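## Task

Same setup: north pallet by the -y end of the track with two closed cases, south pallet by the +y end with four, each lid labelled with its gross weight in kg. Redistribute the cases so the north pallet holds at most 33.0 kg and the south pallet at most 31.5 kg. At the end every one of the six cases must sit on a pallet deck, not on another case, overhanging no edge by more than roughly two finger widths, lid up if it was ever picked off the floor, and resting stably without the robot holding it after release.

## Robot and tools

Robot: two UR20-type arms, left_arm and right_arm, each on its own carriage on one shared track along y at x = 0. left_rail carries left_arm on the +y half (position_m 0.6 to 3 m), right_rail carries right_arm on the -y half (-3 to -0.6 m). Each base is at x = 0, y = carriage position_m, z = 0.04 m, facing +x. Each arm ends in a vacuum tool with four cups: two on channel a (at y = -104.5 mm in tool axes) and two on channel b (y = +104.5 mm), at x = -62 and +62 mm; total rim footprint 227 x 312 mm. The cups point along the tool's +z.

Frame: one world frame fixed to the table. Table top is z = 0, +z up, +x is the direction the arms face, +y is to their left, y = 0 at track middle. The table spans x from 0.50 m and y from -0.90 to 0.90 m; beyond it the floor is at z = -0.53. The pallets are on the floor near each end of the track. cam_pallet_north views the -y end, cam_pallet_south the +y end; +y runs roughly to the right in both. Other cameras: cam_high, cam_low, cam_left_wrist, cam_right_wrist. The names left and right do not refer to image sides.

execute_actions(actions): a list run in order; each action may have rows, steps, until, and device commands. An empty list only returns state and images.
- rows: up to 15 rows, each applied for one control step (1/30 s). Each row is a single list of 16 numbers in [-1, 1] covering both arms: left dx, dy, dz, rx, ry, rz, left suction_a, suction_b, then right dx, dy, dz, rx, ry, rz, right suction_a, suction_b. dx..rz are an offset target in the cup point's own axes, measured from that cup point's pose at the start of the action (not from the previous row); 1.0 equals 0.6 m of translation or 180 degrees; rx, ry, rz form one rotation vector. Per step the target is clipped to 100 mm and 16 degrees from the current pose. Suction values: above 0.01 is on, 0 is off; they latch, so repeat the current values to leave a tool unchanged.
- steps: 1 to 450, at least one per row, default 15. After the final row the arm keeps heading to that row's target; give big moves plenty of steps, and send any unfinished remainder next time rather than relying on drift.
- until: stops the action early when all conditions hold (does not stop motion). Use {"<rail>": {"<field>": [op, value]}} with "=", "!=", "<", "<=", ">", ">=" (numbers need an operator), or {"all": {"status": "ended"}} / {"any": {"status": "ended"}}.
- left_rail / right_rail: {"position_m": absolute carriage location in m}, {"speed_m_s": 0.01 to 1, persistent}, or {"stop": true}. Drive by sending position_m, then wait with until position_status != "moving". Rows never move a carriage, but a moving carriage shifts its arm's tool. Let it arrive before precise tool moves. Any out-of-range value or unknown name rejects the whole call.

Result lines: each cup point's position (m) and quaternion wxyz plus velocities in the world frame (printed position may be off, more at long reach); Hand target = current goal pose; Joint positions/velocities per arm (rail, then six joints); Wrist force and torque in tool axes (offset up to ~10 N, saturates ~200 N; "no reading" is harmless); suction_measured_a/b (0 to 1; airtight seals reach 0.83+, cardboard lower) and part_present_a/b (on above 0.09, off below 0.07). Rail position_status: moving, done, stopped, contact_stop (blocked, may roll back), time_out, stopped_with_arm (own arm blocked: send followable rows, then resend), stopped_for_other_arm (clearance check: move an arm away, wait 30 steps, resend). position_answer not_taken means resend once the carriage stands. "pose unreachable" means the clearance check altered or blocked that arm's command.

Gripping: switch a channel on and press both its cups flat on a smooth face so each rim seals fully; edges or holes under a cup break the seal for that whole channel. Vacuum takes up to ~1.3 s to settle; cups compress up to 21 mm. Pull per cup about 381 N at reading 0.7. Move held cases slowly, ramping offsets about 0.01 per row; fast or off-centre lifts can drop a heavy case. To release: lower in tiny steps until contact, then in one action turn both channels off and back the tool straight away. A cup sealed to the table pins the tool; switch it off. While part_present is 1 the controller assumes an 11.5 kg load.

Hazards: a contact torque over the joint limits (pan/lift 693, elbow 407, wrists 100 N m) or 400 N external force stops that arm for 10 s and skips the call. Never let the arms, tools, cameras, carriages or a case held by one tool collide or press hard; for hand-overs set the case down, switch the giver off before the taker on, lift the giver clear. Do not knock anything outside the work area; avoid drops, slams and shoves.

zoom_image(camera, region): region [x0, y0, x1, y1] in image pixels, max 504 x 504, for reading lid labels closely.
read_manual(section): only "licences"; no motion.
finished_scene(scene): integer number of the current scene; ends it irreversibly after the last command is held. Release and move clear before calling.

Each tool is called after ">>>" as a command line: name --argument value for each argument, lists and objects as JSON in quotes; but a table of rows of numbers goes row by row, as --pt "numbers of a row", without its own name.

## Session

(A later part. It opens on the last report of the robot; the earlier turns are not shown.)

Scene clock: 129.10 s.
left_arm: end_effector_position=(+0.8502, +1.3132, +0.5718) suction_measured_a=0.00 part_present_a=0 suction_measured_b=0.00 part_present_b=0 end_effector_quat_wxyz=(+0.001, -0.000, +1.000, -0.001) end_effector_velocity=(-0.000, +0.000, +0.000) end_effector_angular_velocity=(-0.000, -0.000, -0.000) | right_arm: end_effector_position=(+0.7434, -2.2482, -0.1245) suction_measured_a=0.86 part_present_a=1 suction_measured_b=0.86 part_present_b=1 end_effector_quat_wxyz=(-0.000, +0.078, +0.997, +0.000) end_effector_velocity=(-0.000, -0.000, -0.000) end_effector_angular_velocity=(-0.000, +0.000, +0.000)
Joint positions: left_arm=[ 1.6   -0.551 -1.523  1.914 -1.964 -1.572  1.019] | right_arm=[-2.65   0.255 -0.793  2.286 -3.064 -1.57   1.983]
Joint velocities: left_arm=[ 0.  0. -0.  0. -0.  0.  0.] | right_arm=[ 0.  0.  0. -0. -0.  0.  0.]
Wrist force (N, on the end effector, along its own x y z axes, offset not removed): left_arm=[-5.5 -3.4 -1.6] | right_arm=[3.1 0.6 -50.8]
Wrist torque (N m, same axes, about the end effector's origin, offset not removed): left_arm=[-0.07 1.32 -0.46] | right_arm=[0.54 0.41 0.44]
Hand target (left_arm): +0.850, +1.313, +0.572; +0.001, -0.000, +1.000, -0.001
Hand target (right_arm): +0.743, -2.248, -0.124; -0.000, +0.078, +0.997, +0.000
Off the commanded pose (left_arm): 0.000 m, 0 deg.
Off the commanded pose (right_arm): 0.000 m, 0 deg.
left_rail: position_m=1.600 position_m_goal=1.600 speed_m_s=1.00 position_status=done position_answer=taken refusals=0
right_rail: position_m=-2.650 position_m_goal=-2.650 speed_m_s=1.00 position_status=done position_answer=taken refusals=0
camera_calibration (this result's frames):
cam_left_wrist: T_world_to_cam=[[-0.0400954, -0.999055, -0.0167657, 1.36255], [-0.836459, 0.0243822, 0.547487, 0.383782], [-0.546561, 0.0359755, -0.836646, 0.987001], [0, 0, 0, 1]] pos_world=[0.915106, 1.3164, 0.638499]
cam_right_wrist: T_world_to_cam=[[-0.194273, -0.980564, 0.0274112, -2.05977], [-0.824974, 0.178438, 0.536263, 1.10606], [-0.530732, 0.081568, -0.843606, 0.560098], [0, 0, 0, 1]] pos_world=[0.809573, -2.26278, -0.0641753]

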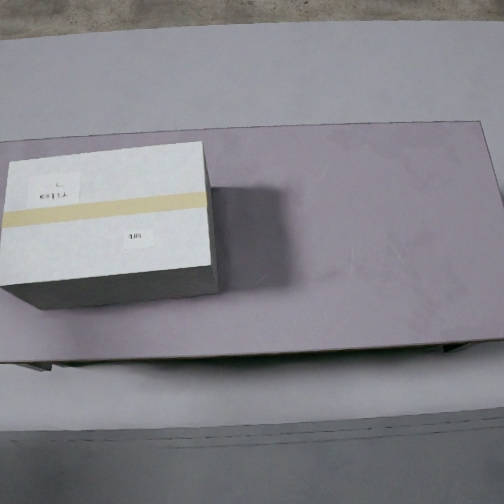

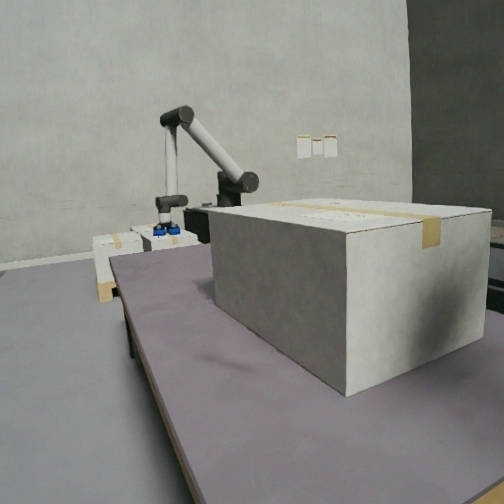

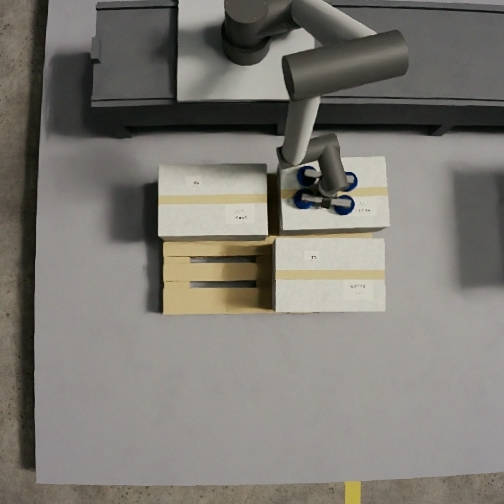

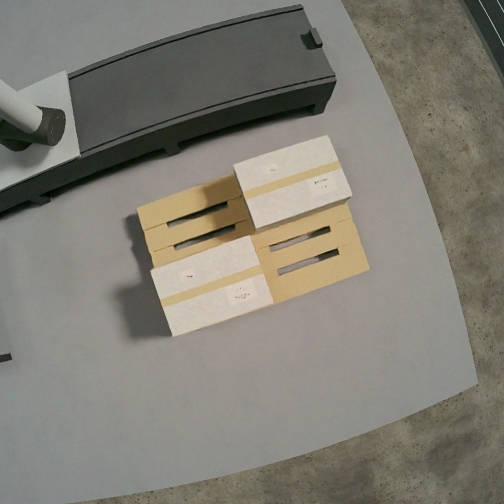

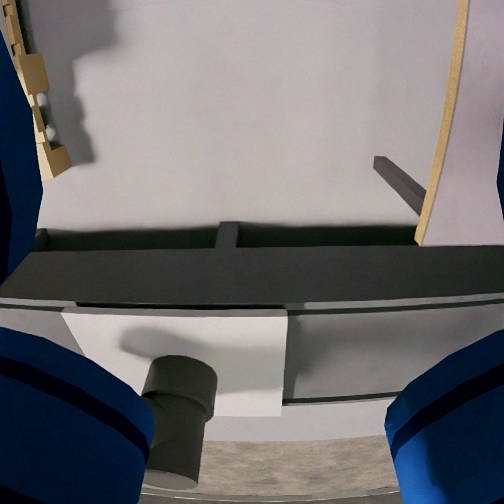

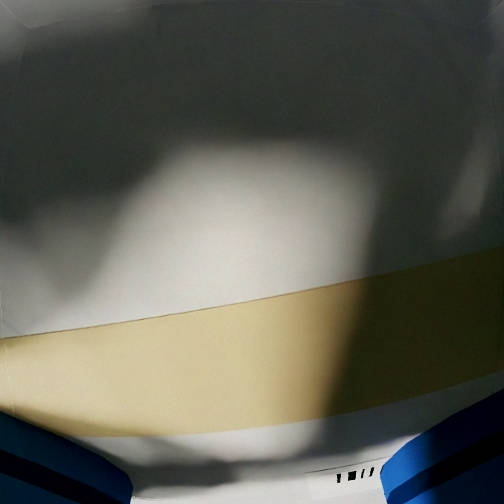

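>>> execute_actions --actions '[{"rows":[[0,0,0,0,0,0,0,0,0,0,0.017,0,0,0,1,1]],"steps":25},{"rows":[[0,0,0,0,0,0,0,0,0,0,-0.99,0,0,0,0,0]],"steps":60},{"right_rail":{"position_m":-0.62},"rows":[[0,0,0,0,0,0,0,0,0,0,0,0,0,-0.05,0,0]],"steps":150,"until":{"all":{"status":"ended"}}},{"rows":[[0,0,0,0,0,0,0,0,-0.18,0.97,0,0,0,0,0,0]],"steps":60},{"rows":[[0,0,0,0,0,0,0,0,0,0,0.32,0,0,0,1,1]],"steps":45},{"rows":[[0,0,0,0,0,0,0,0,0,0,0.035,0,0,0,1,1]],"steps":60}]'

Scene clock: 146.87 s.
left_arm: end_effector_position=(+0.8502, +1.3132, +0.5718) suction_measured_a=0.00 part_present_a=0 suction_measured_b=0.00 part_present_b=0 end_effector_quat_wxyz=(+0.001, -0.000, +1.000, -0.001) end_effector_velocity=(-0.000, +0.000, +0.000) end_effector_angular_velocity=(-0.000, -0.000, -0.000) | right_arm: end_effector_position=(+0.8509, +0.3640, +0.2468) suction_measured_a=0.86 part_present_a=1 suction_measured_b=0.86 part_present_b=1 end_effector_quat_wxyz=(-0.000, -0.000, +1.000, +0.000) end_effector_velocity=(-0.000, -0.000, -0.000) end_effector_angular_velocity=(-0.000, +0.000, +0.000)
Joint positions: left_arm=[ 1.6   -0.551 -1.523  1.914 -1.964 -1.572  1.019] | right_arm=[-0.62   0.702 -0.908  1.523 -2.186 -1.57   2.273]
Joint velocities: left_arm=[ 0.  0. -0.  0.  0.  0.  0.] | right_arm=[ 0. -0.  0.  0.  0.  0. -0.]
Wrist force (N, on the end effector, along its own x y z axes, offset not removed): left_arm=[-3.1 -4.6 -6.3] | right_arm=[42.9 -31.7 -200.0]
Wrist torque (N m, same axes, about the end effector's origin, offset not removed): left_arm=[-0.22 0.88 -0.38] | right_arm=[5.32 3.20 0.69]
Hand target (left_arm): +0.850, +1.313, +0.572; +0.001, -0.000, +1.000, -0.001
Hand target (right_arm): +0.851, +0.364, +0.246; -0.000, -0.000, +1.000, +0.000
Off the commanded pose (left_arm): 0.000 m, 0 deg.
Off the commanded pose (right_arm): 0.000 m, 0 deg.
left_rail: position_m=1.600 position_m_goal=1.600 speed_m_s=1.00 position_status=done position_answer=taken refusals=0
right_rail: position_m=-0.620 position_m_goal=-0.620 speed_m_s=1.00 position_status=done position_answer=taken refusals=0
camera_calibration (this result's frames):
cam_left_wrist: T_world_to_cam=[[-0.0400954, -0.999055, -0.0167657, 1.36255], [-0.836459, 0.0243822, 0.547487, 0.383782], [-0.546561, 0.0359755, -0.836646, 0.987001], [0, 0, 0, 1]] pos_world=[0.915106, 1.3164, 0.638499]
cam_right_wrist: T_world_to_cam=[[-0.0384372, -0.99889, 0.0272234, 0.386448], [-0.84284, 0.0470432, 0.536105, 0.59255], [-0.536791, -0.00233853, -0.843712, 0.752989], [0, 0, 0, 1]] pos_world=[0.918476, 0.359905, 0.307116]

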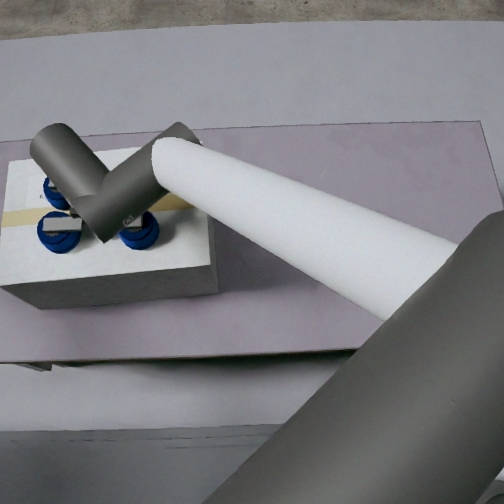

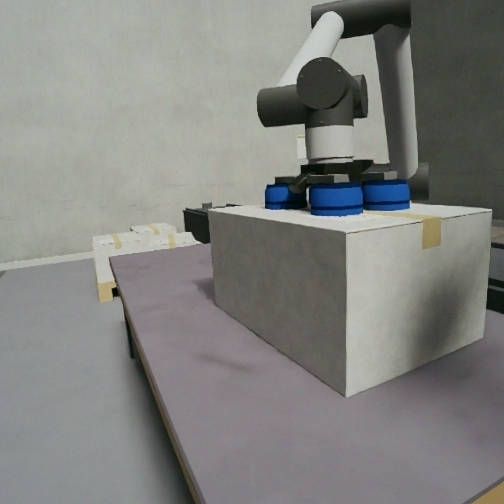

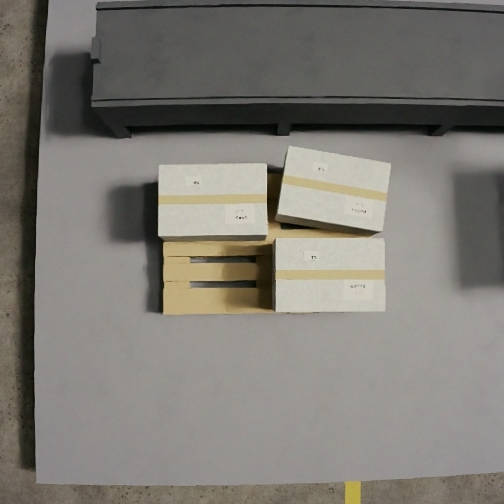

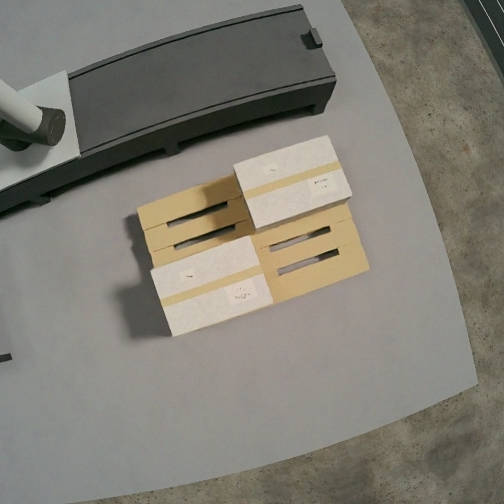

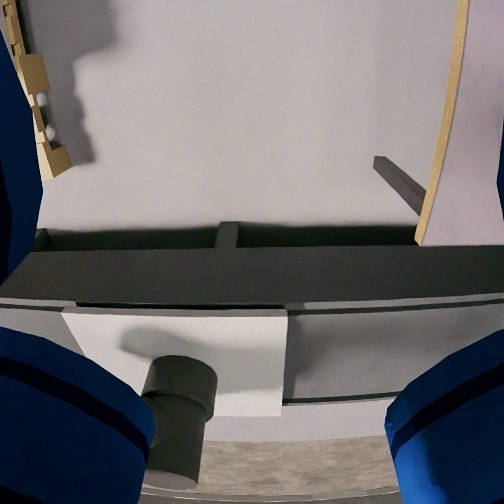

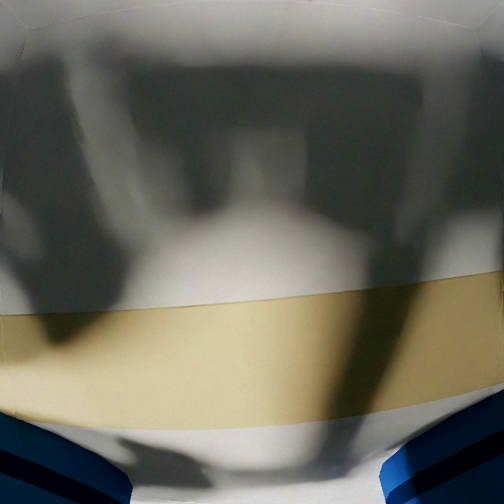

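>>> execute_actions --actions '[{"rows":[[0,0,0,0,0,0,0,0,0,0,-0.1,0,0,0,1,1],[0,0,0,0,0,0,0,0,0,0,-0.4,0,0,0,1,1]],"steps":40},{"right_rail":{"position_m":-2.65},"rows":[[0,0,0,0,0,0,0,0,0,-1,0,0,0,0,1,1]],"steps":150,"until":{"all":{"status":"ended"}}},{"rows":[[0,0,0,0,0,0,0,0,-0.48,-1,0,0,0,0.02,1,1]],"steps":70}]'

Scene clock: 158.17 s.
left_arm: end_effector_position=(+0.8502, +1.3132, +0.5718) suction_measured_a=0.00 part_present_a=0 suction_measured_b=0.00 part_present_b=0 end_effector_quat_wxyz=(+0.001, -0.000, +1.000, -0.001) end_effector_velocity=(-0.000, +0.000, +0.000) end_effector_angular_velocity=(-0.000, -0.000, -0.000) | right_arm: end_effector_position=(+1.1395, -2.8665, +0.4865) suction_measured_a=0.86 part_present_a=1 suction_measured_b=0.86 part_present_b=1 end_effector_quat_wxyz=(+0.000, +0.031, +1.000, +0.001) end_effector_velocity=(+0.000, -0.000, -0.000) end_effector_angular_velocity=(+0.000, +0.000, -0.000)
Joint positions: left_arm=[ 1.6   -0.551 -1.523  1.914 -1.964 -1.572  1.019] | right_arm=[-2.65  -0.362 -1.191  1.618 -1.998 -1.569  1.271]
Joint velocities: left_arm=[ 0.  0. -0.  0. -0.  0.  0.] | right_arm=[ 0. -0.  0. -0.  0.  0. -0.]
Wrist force (N, on the end effector, along its own x y z axes, offset not removed): left_arm=[-8.6 -8.1 -0.4] | right_arm=[-2.3 -0.2 -40.1]
Wrist torque (N m, same axes, about the end effector's origin, offset not removed): left_arm=[-0.71 1.65 -0.41] | right_arm=[-2.43 2.36 0.11]
Hand target (left_arm): +0.850, +1.313, +0.572; +0.001, -0.000, +1.000, -0.001
Hand target (right_arm): +1.140, -2.867, +0.487; +0.000, +0.031, +1.000, +0.001
Off the commanded pose (left_arm): 0.000 m, 0 deg.
Off the commanded pose (right_arm): 0.001 m, 0 deg.
left_rail: position_m=1.600 position_m_goal=1.600 speed_m_s=1.00 position_status=done position_answer=taken refusals=0
right_rail: position_m=-2.650 position_m_goal=-2.650 speed_m_s=1.00 position_status=done position_answer=taken refusals=0
camera_calibration (this result's frames):
cam_left_wrist: T_world_to_cam=[[-0.0400954, -0.999055, -0.0167657, 1.36255], [-0.836459, 0.0243822, 0.547487, 0.383782], [-0.546561, 0.0359755, -0.836646, 0.987001], [0, 0, 0, 1]] pos_world=[0.915106, 1.3164, 0.638499]
cam_right_wrist: T_world_to_cam=[[-0.101136, -0.994509, 0.0268937, -2.7517], [-0.838614, 0.0997638, 0.535513, 1.00589], [-0.535255, 0.0316062, -0.844099, 1.19838], [0, 0, 0, 1]] pos_world=[1.2067, -2.87482, 0.546889]

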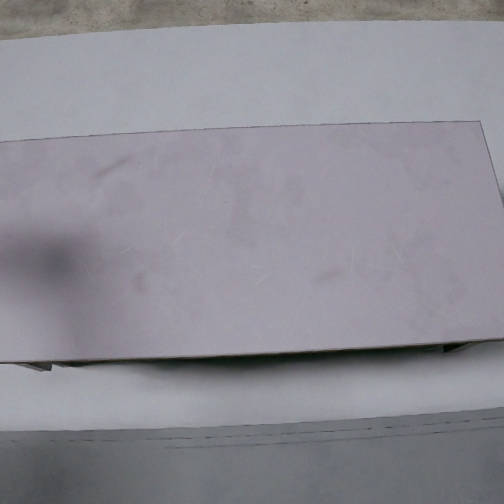

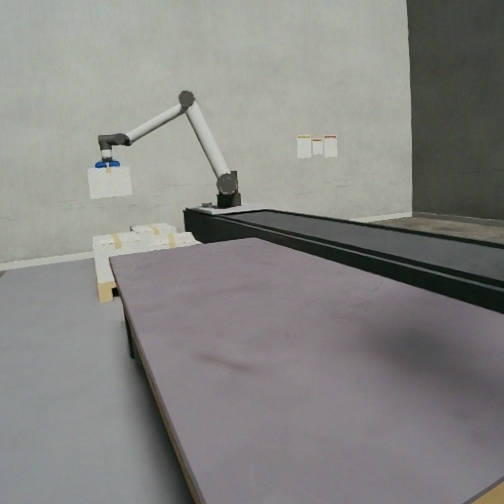

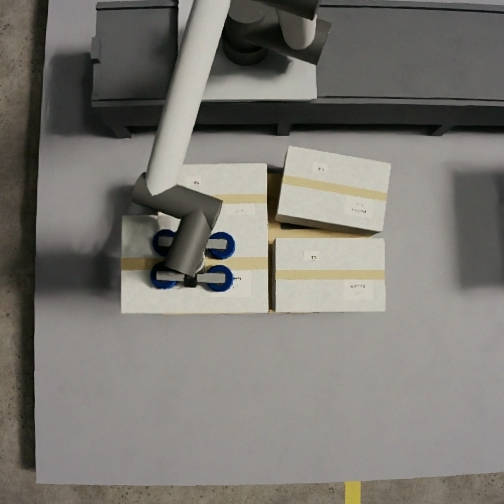

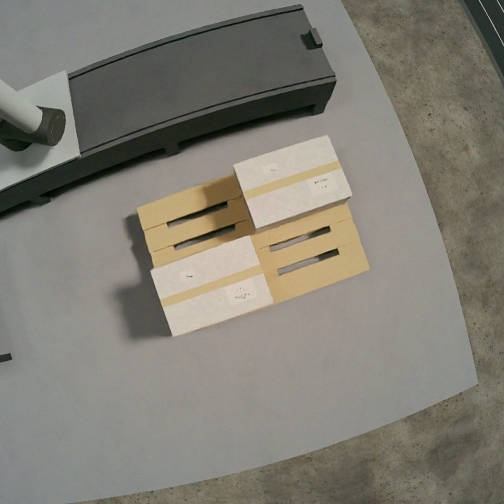

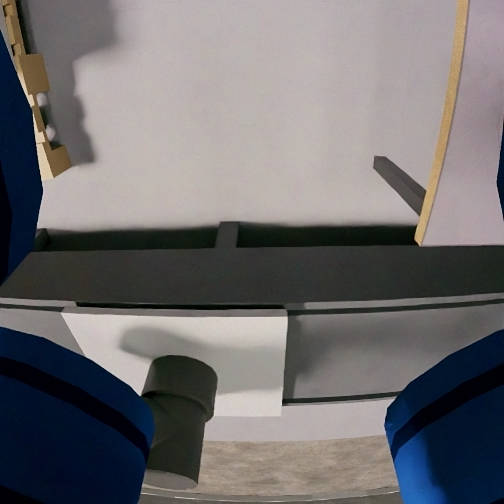

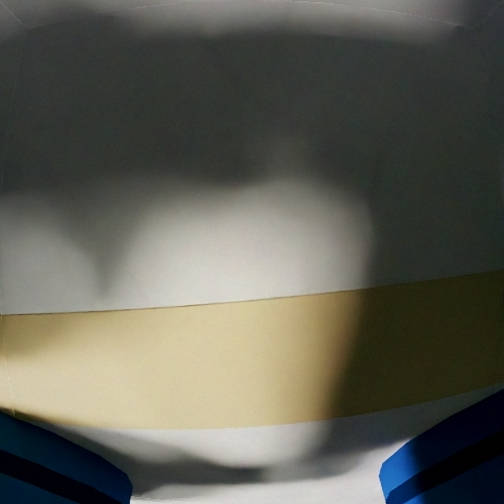

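>>> execute_actions --actions '[{"rows":[[0,0,0,0,0,0,0,0,-0.07,0,0,0,0,0,1,1]],"steps":20},{"rows":[[0,0,0,0,0,0,0,0,0,0,0.3,0,0,0,1,1],[0,0,0,0,0,0,0,0,0,0,0.6,0,0,0,1,1],[0,0,0,0,0,0,0,0,0,0,1.0,0,0,0,1,1]],"steps":75}]'

Scene clock: 167.30 s.
left_arm: end_effector_position=(+0.8502, +1.3132, +0.5718) suction_measured_a=0.00 part_present_a=0 suction_measured_b=0.00 part_present_b=0 end_effector_quat_wxyz=(+0.001, -0.000, +1.000, -0.001) end_effector_velocity=(-0.000, +0.000, +0.000) end_effector_angular_velocity=(-0.000, -0.000, +0.000) | right_arm: end_effector_position=(+1.1812, -2.8688, -0.1139) suction_measured_a=0.86 part_present_a=1 suction_measured_b=0.86 part_present_b=1 end_effector_quat_wxyz=(+0.000, +0.031, +1.000, +0.001) end_effector_velocity=(-0.000, +0.000, -0.000) end_effector_angular_velocity=(+0.000, +0.000, -0.000)
Joint positions: left_arm=[ 1.6   -0.551 -1.523  1.914 -1.964 -1.572  1.019] | right_arm=[-2.65  -0.352 -0.672  1.741 -2.64  -1.569  1.281]
Joint velocities: left_arm=[ 0.  0. -0.  0. -0.  0.  0.] | right_arm=[ 0.  0.  0. -0. -0. -0.  0.]
Wrist force (N, on the end effector, along its own x y z axes, offset not removed): left_arm=[-0.6 -3.5 -1.6] | right_arm=[6.6 3.1 -36.4]
Wrist torque (N m, same axes, about the end effector's origin, offset not removed): left_arm=[0.08 0.35 -0.36] | right_arm=[-2.14 1.38 0.18]
Hand target (left_arm): +0.850, +1.313, +0.572; +0.001, -0.000, +1.000, -0.001
Hand target (right_arm): +1.181, -2.869, -0.114; +0.000, +0.031, +1.000, +0.001
Off the commanded pose (left_arm): 0.000 m, 0 deg.
Off the commanded pose (right_arm): 0.001 m, 0 deg.
left_rail: position_m=1.600 position_m_goal=1.600 speed_m_s=1.00 position_status=done position_answer=taken refusals=0
right_rail: position_m=-2.650 position_m_goal=-2.650 speed_m_s=1.00 position_status=done position_answer=taken refusals=0
camera_calibration (this result's frames):
cam_left_wrist: T_world_to_cam=[[-0.0400953, -0.999055, -0.0167658, 1.36255], [-0.836459, 0.0243821, 0.547487, 0.383782], [-0.546561, 0.0359755, -0.836646, 0.987001], [0, 0, 0, 1]] pos_world=[0.915106, 1.3164, 0.638499]
cam_right_wrist: T_world_to_cam=[[-0.101151, -0.994508, 0.0268856, -2.73368], [-0.838617, 0.0997724, 0.535506, 1.36261], [-0.535247, 0.0316203, -0.844103, 0.713991], [0, 0, 0, 1]] pos_world=[1.24835, -2.87719, -0.0535056]

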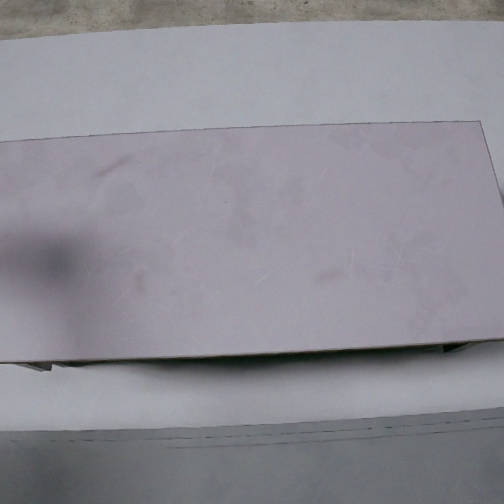

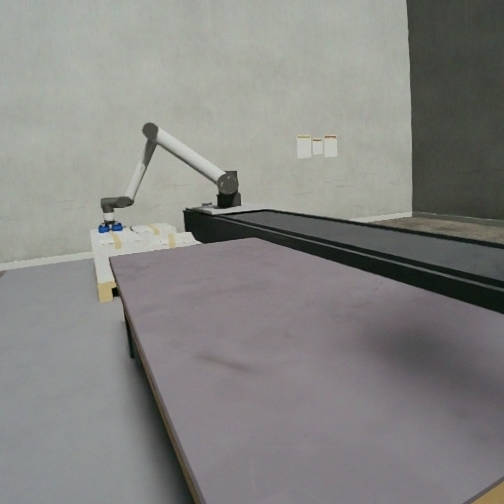

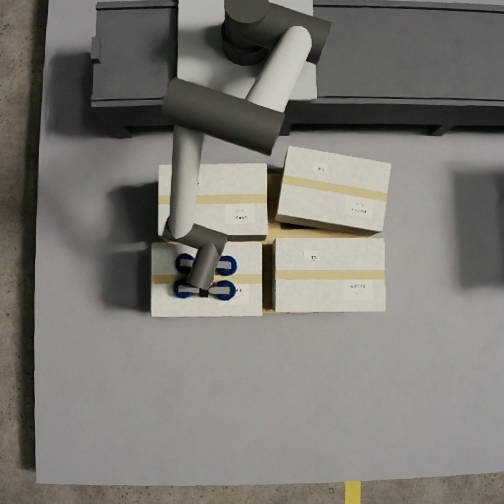

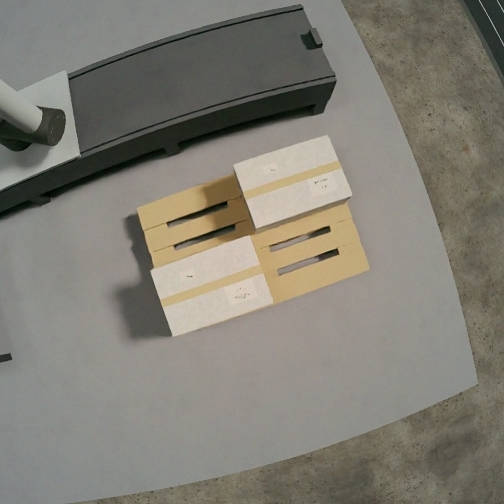

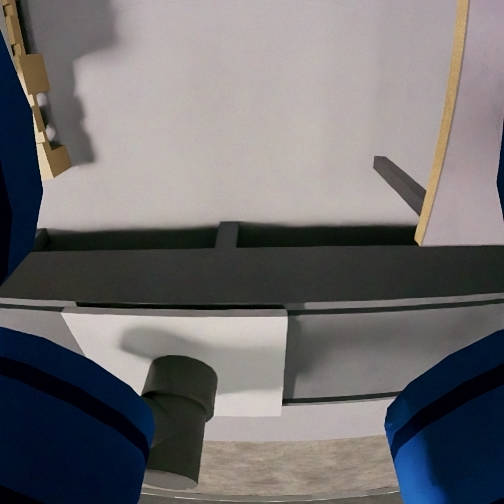

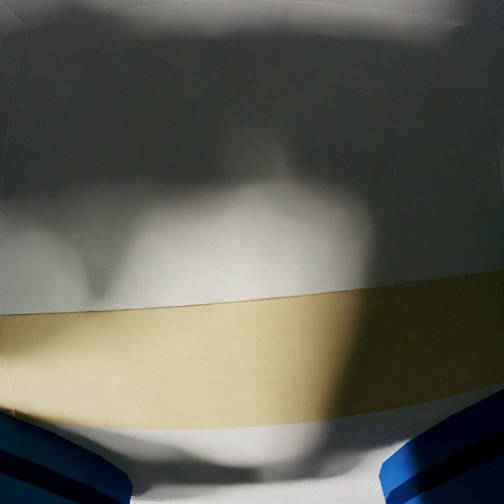

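>>> execute_actions --actions '[{"rows":[[0,0,0,0,0,0,0,0,0.03,0.05,0,0,0,0,1,1]],"steps":20},{"rows":[[0,0,0,0,0,0,0,0,0,0,0.02,0,0,0,1,1]],"steps":25},{"rows":[[0,0,0,0,0,0,0,0,0,0,-0.5,0,0,0,0,0]],"steps":45},{"rows":[[0,0,0,0,0,0,0,0,0.76,0.97,0,0,0,0.03,0,0]],"steps":70},{"rows":[[0,0,0,0,0,0,0,0,0,0,0.47,0,0,0,1,1]],"steps":45},{"rows":[[0,0,0,0,0,0,0,0,0,0,0.035,0,0,0,1,1]],"steps":60}]'

Scene clock: 181.87 s.
left_arm: end_effector_position=(+0.8502, +1.3132, +0.5718) suction_measured_a=0.00 part_present_a=0 suction_measured_b=0.00 part_present_b=0 end_effector_quat_wxyz=(+0.001, -0.000, +1.000, -0.001) end_effector_velocity=(-0.000, +0.000, +0.000) end_effector_angular_velocity=(-0.000, -0.000, +0.000) | right_arm: end_effector_position=(+0.7466, -2.2287, -0.1289) suction_measured_a=0.00 part_present_a=0 suction_measured_b=0.00 part_present_b=0 end_effector_quat_wxyz=(-0.000, +0.078, +0.997, +0.001) end_effector_velocity=(-0.000, -0.000, -0.000) end_effector_angular_velocity=(-0.000, +0.000, +0.000)
Joint positions: left_arm=[ 1.6   -0.551 -1.523  1.914 -1.964 -1.572  1.019] | right_arm=[-2.65   0.277 -0.784  2.267 -3.054 -1.57   2.004]
Joint velocities: left_arm=[ 0.  0. -0.  0. -0.  0. -0.] | right_arm=[ 0. -0.  0.  0. -0.  0. -0.]
Wrist force (N, on the end effector, along its own x y z axes, offset not removed): left_arm=[-0.6 -6.6 -3.5] | right_arm=[2.4 0.1 -6.8]
Wrist torque (N m, same axes, about the end effector's origin, offset not removed): left_arm=[-0.28 0.52 -0.18] | right_arm=[0.41 0.02 0.34]
Hand target (left_arm): +0.850, +1.313, +0.572; +0.001, -0.000, +1.000, -0.001
Hand target (right_arm): +0.747, -2.228, -0.129; -0.000, +0.078, +0.997, +0.001
Off the commanded pose (left_arm): 0.000 m, 0 deg.
Off the commanded pose (right_arm): 0.000 m, 0 deg.
left_rail: position_m=1.600 position_m_goal=1.600 speed_m_s=1.00 position_status=done position_answer=taken refusals=0
right_rail: position_m=-2.650 position_m_goal=-2.650 speed_m_s=1.00 position_status=done position_answer=taken refusals=0
camera_calibration (this result's frames):
cam_left_wrist: T_world_to_cam=[[-0.0400955, -0.999055, -0.0167656, 1.36255], [-0.836459, 0.0243823, 0.547487, 0.383782], [-0.546561, 0.0359755, -0.836646, 0.987001], [0, 0, 0, 1]] pos_world=[0.915106, 1.3164, 0.638499]
cam_right_wrist: T_world_to_cam=[[-0.194286, -0.980574, 0.0269703, -2.04], [-0.825144, 0.178234, 0.53607, 1.10719], [-0.530463, 0.0818962, -0.843743, 0.556942], [0, 0, 0, 1]] pos_world=[0.812688, -2.24332, -0.0685969]

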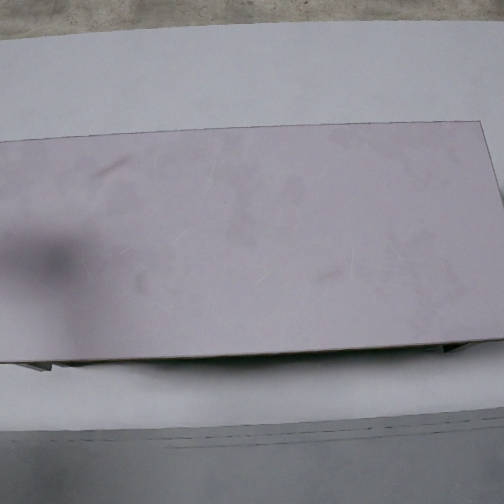

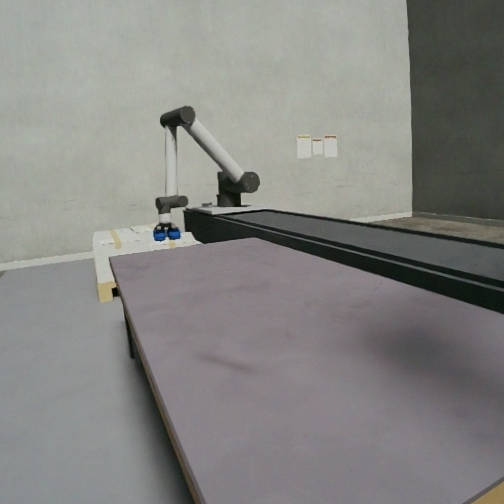

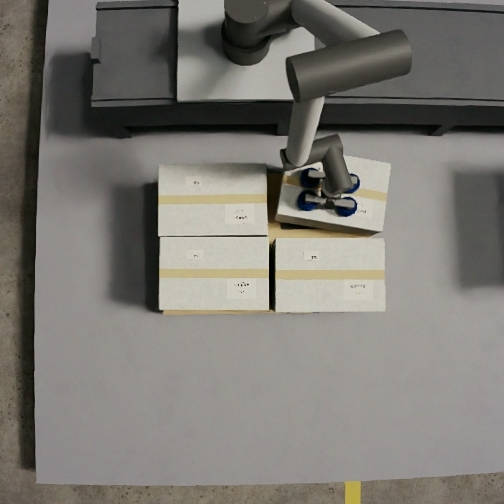

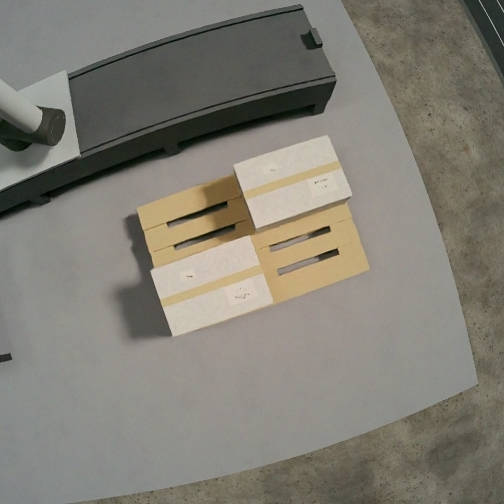

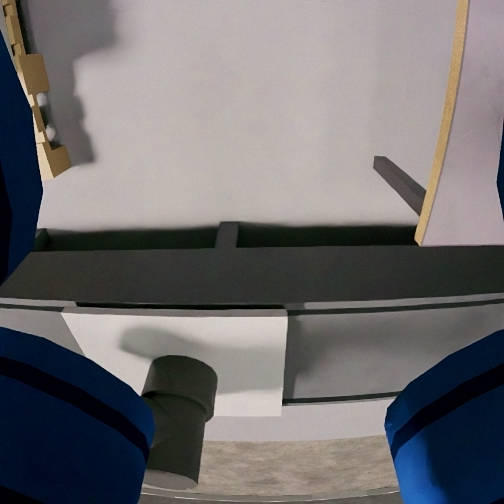

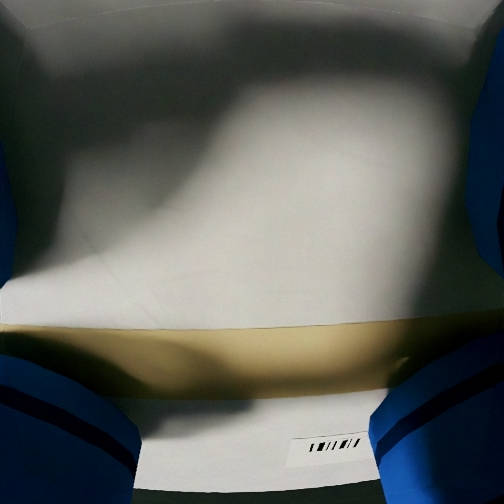

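Tool yaw now matches the box. Press to seal, lift slightly, un-rotate.

>>> execute_actions --actions '[{"rows":[[0,0,0,0,0,0,0,0,0,0,0.03,0,0,0,1,1]],"steps":60},{"rows":[[0,0,0,0,0,0,0,0,0,0,-0.08,0,0,0,1,1]],"steps":30},{"rows":[[0,0,0,0,0,0,0,0,0,0,0,0,0,-0.05,1,1]],"steps":40}]'

Scene clock: 190.50 s.
left_arm: end_effector_position=(+0.8502, +1.3132, +0.5718) suction_measured_a=0.00 part_present_a=0 suction_measured_b=0.00 part_present_b=0 end_effector_quat_wxyz=(+0.001, -0.000, +1.000, -0.001) end_effector_velocity=(+0.000, +0.000, -0.000) end_effector_angular_velocity=(+0.000, +0.000, -0.000) | right_arm: end_effector_position=(+0.7466, -2.2287, -0.0989) suction_measured_a=0.86 part_present_a=1 suction_measured_b=0.86 part_present_b=1 end_effector_quat_wxyz=(+0.000, -0.000, +1.000, +0.001) end_effector_velocity=(+0.000, -0.000, +0.000) end_effector_angular_velocity=(+0.000, -0.000, +0.000)
Joint positions: left_arm=[ 1.6   -0.551 -1.523  1.914 -1.964 -1.572  1.019] | right_arm=[-2.65   0.277 -0.83   2.274 -3.015 -1.57   1.847]
Joint velocities: left_arm=[0. 0. 0. 0. 0. 0. 0.] | right_arm=[ 0. -0.  0. -0. -0.  0. -0.]
Wrist force (N, on the end effector, along its own x y z axes, offset not removed): left_arm=[-3.8 0.5 -2.5] | right_arm=[-1.8 -1.7 -54.4]
Wrist torque (N m, same axes, about the end effector's origin, offset not removed): left_arm=[0.40 0.98 -0.49] | right_arm=[-0.23 -1.26 0.24]
Hand target (left_arm): +0.850, +1.313, +0.572; +0.001, -0.000, +1.000, -0.001
Hand target (right_arm): +0.747, -2.228, -0.099; -0.000, -0.000, +1.000, +0.001
Off the commanded pose (left_arm): 0.000 m, 0 deg.
Off the commanded pose (right_arm): 0.000 m, 0 deg.
left_rail: position_m=1.600 position_m_goal=1.600 speed_m_s=1.00 position_status=done position_answer=taken refusals=0
right_rail: position_m=-2.650 position_m_goal=-2.650 speed_m_s=1.00 position_status=done position_answer=taken refusals=0
camera_calibration (this result's frames):
cam_left_wrist: T_world_to_cam=[[-0.0400954, -0.999055, -0.0167656, 1.36255], [-0.836459, 0.0243822, 0.547487, 0.383782], [-0.546561, 0.0359754, -0.836646, 0.987001], [0, 0, 0, 1]] pos_world=[0.915106, 1.3164, 0.638499]
cam_right_wrist: T_world_to_cam=[[-0.038524, -0.998894, 0.0269536, -2.19791], [-0.842969, 0.0469711, 0.535907, 0.811878], [-0.53658, -0.00207575, -0.843847, 0.399655], [0, 0, 0, 1]] pos_world=[0.814163, -2.23278, -0.0386018]

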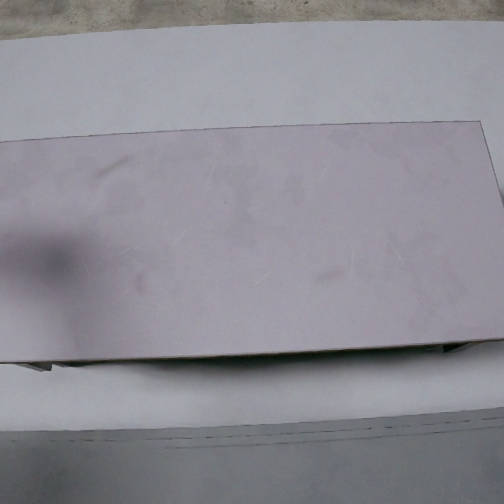

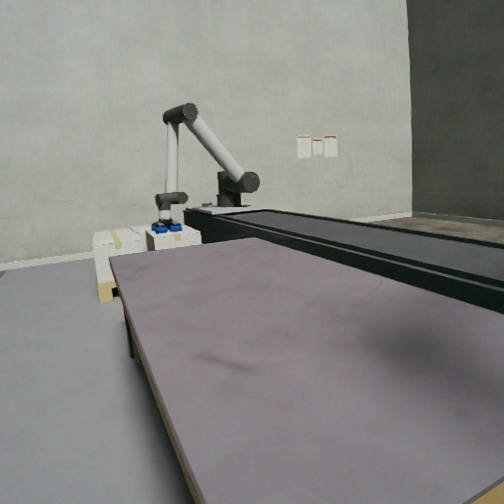

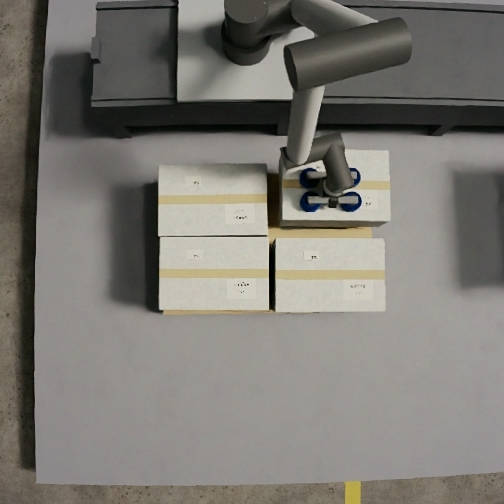

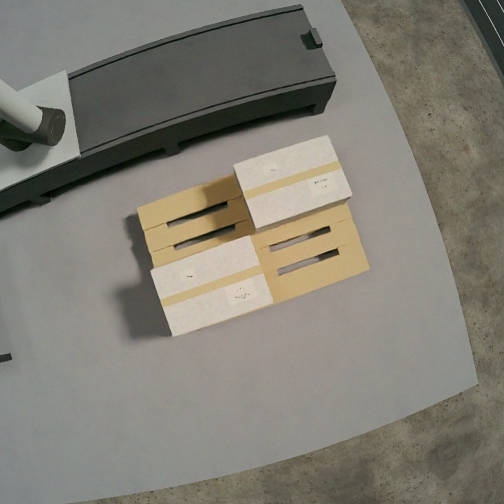

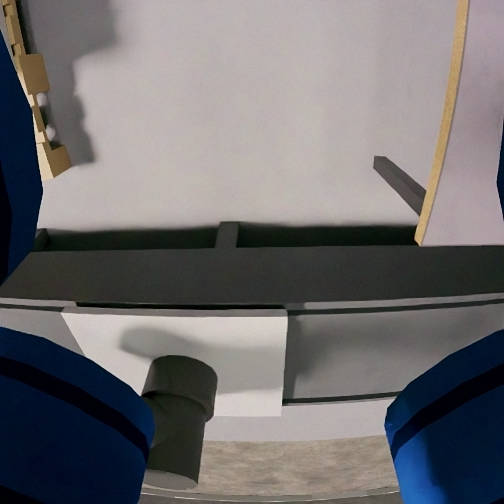

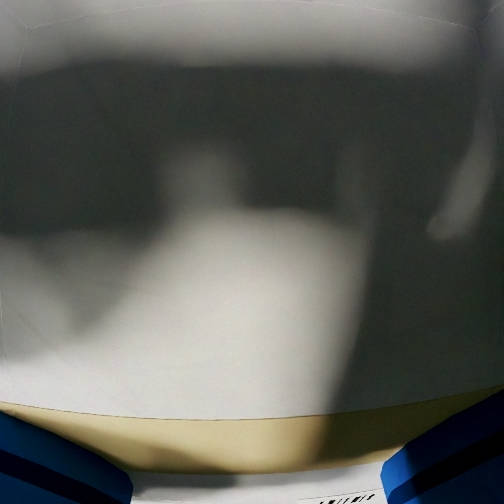

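>>> execute_actions --actions '[{"rows":[[0,0,0,0,0,0,0,0,-0.1,-0.03,0,0,0,0,1,1]],"steps":25},{"rows":[[0,0,0,0,0,0,0,0,0,0,0.065,0,0,0,1,1]],"steps":30},{"rows":[[0,0,0,0,0,0,0,0,0,0,-0.6,0,0,0,0,0]],"steps":45}]'

Scene clock: 198.83 s.
left_arm: end_effector_position=(+0.8502, +1.3132, +0.5718) suction_measured_a=0.00 part_present_a=0 suction_measured_b=0.00 part_present_b=0 end_effector_quat_wxyz=(+0.001, -0.000, +1.000, -0.001) end_effector_velocity=(+0.000, -0.000, -0.000) end_effector_angular_velocity=(+0.000, +0.000, -0.000) | right_arm: end_effector_position=(+0.8063, -2.2467, +0.2222) suction_measured_a=0.00 part_present_a=0 suction_measured_b=0.00 part_present_b=0 end_effector_quat_wxyz=(+0.000, -0.000, +1.000, +0.001) end_effector_velocity=(+0.000, -0.000, +0.002) end_effector_angular_velocity=(-0.000, +0.000, -0.000)
Joint positions: left_arm=[ 1.6   -0.551 -1.523  1.914 -1.964 -1.572  1.019] | right_arm=[-2.65   0.239 -1.24   2.163 -2.494 -1.57   1.809]
Joint velocities: left_arm=[ 0. -0.  0. -0.  0. -0. -0.] | right_arm=[ 0.    -0.    -0.002 -0.001  0.003 -0.    -0.   ]
Wrist force (N, on the end effector, along its own x y z axes, offset not removed): left_arm=[-9.3 -2.5 -4.8] | right_arm=[6.1 -1.4 0.3]
Wrist torque (N m, same axes, about the end effector's origin, offset not removed): left_arm=[-0.02 1.67 -0.41] | right_arm=[0.25 -0.42 0.32]
Hand target (left_arm): +0.850, +1.313, +0.572; +0.001, -0.000, +1.000, -0.001
Hand target (right_arm): +0.806, -2.247, +0.223; +0.000, -0.000, +1.000, +0.001
Off the commanded pose (left_arm): 0.000 m, 0 deg.
Off the commanded pose (right_arm): 0.000 m, 0 deg.
left_rail: position_m=1.600 position_m_goal=1.600 speed_m_s=1.00 position_status=done position_answer=taken refusals=0
right_rail: position_m=-2.650 position_m_goal=-2.650 speed_m_s=1.00 position_status=done position_answer=taken refusals=0
camera_calibration (this result's frames):
cam_left_wrist: T_world_to_cam=[[-0.0400954, -0.999055, -0.0167655, 1.36255], [-0.836459, 0.0243823, 0.547487, 0.383781], [-0.546561, 0.0359754, -0.836646, 0.987001], [0, 0, 0, 1]] pos_world=[0.915106, 1.3164, 0.638499]
cam_right_wrist: T_world_to_cam=[[-0.0384719, -0.998896, 0.0269433, -2.22231], [-0.842999, 0.0469215, 0.535865, 0.690891], [-0.536538, -0.00209741, -0.843873, 0.702617], [0, 0, 0, 1]] pos_world=[0.873904, -2.2508, 0.282572]

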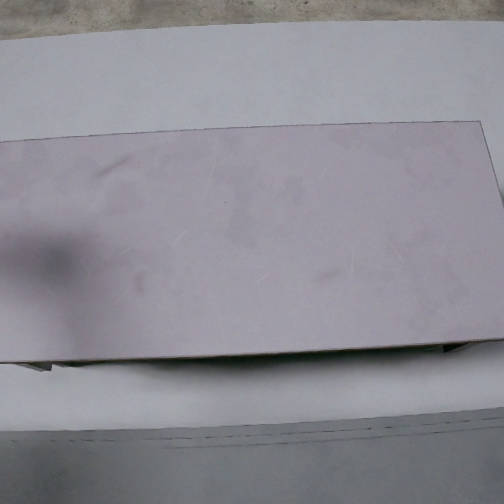

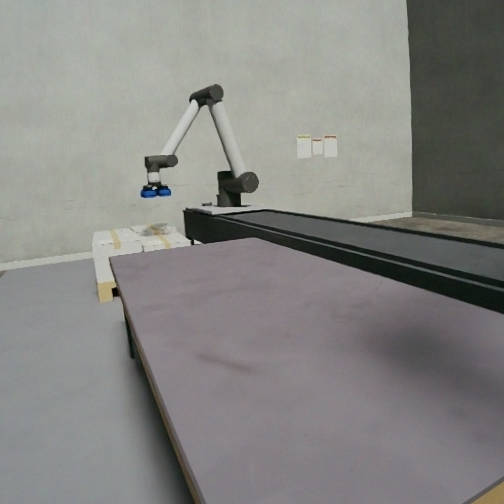

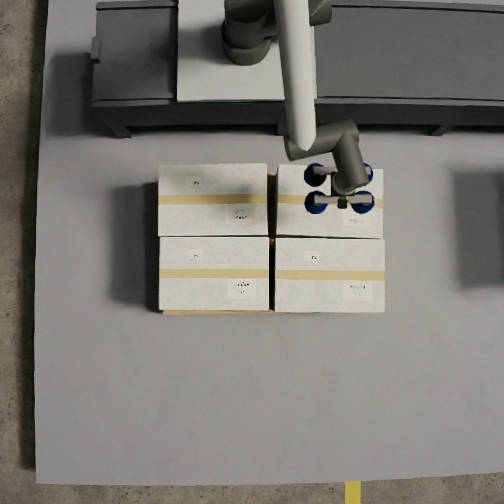

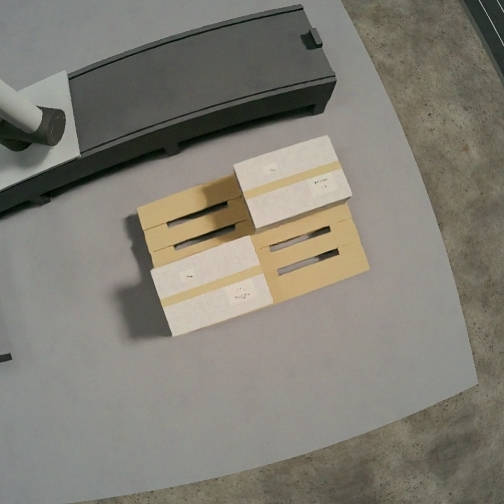

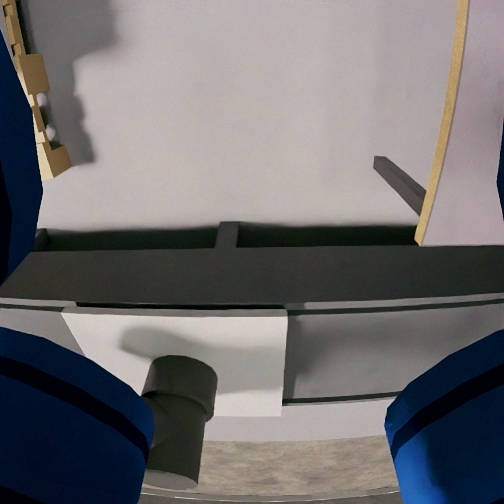

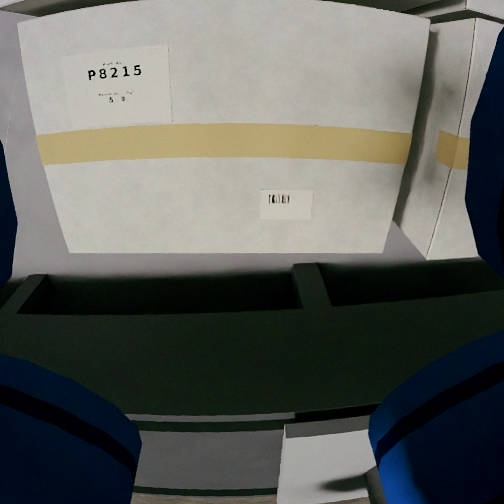

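>>> finished_scene --scene 2

The scene is finished: the task was done.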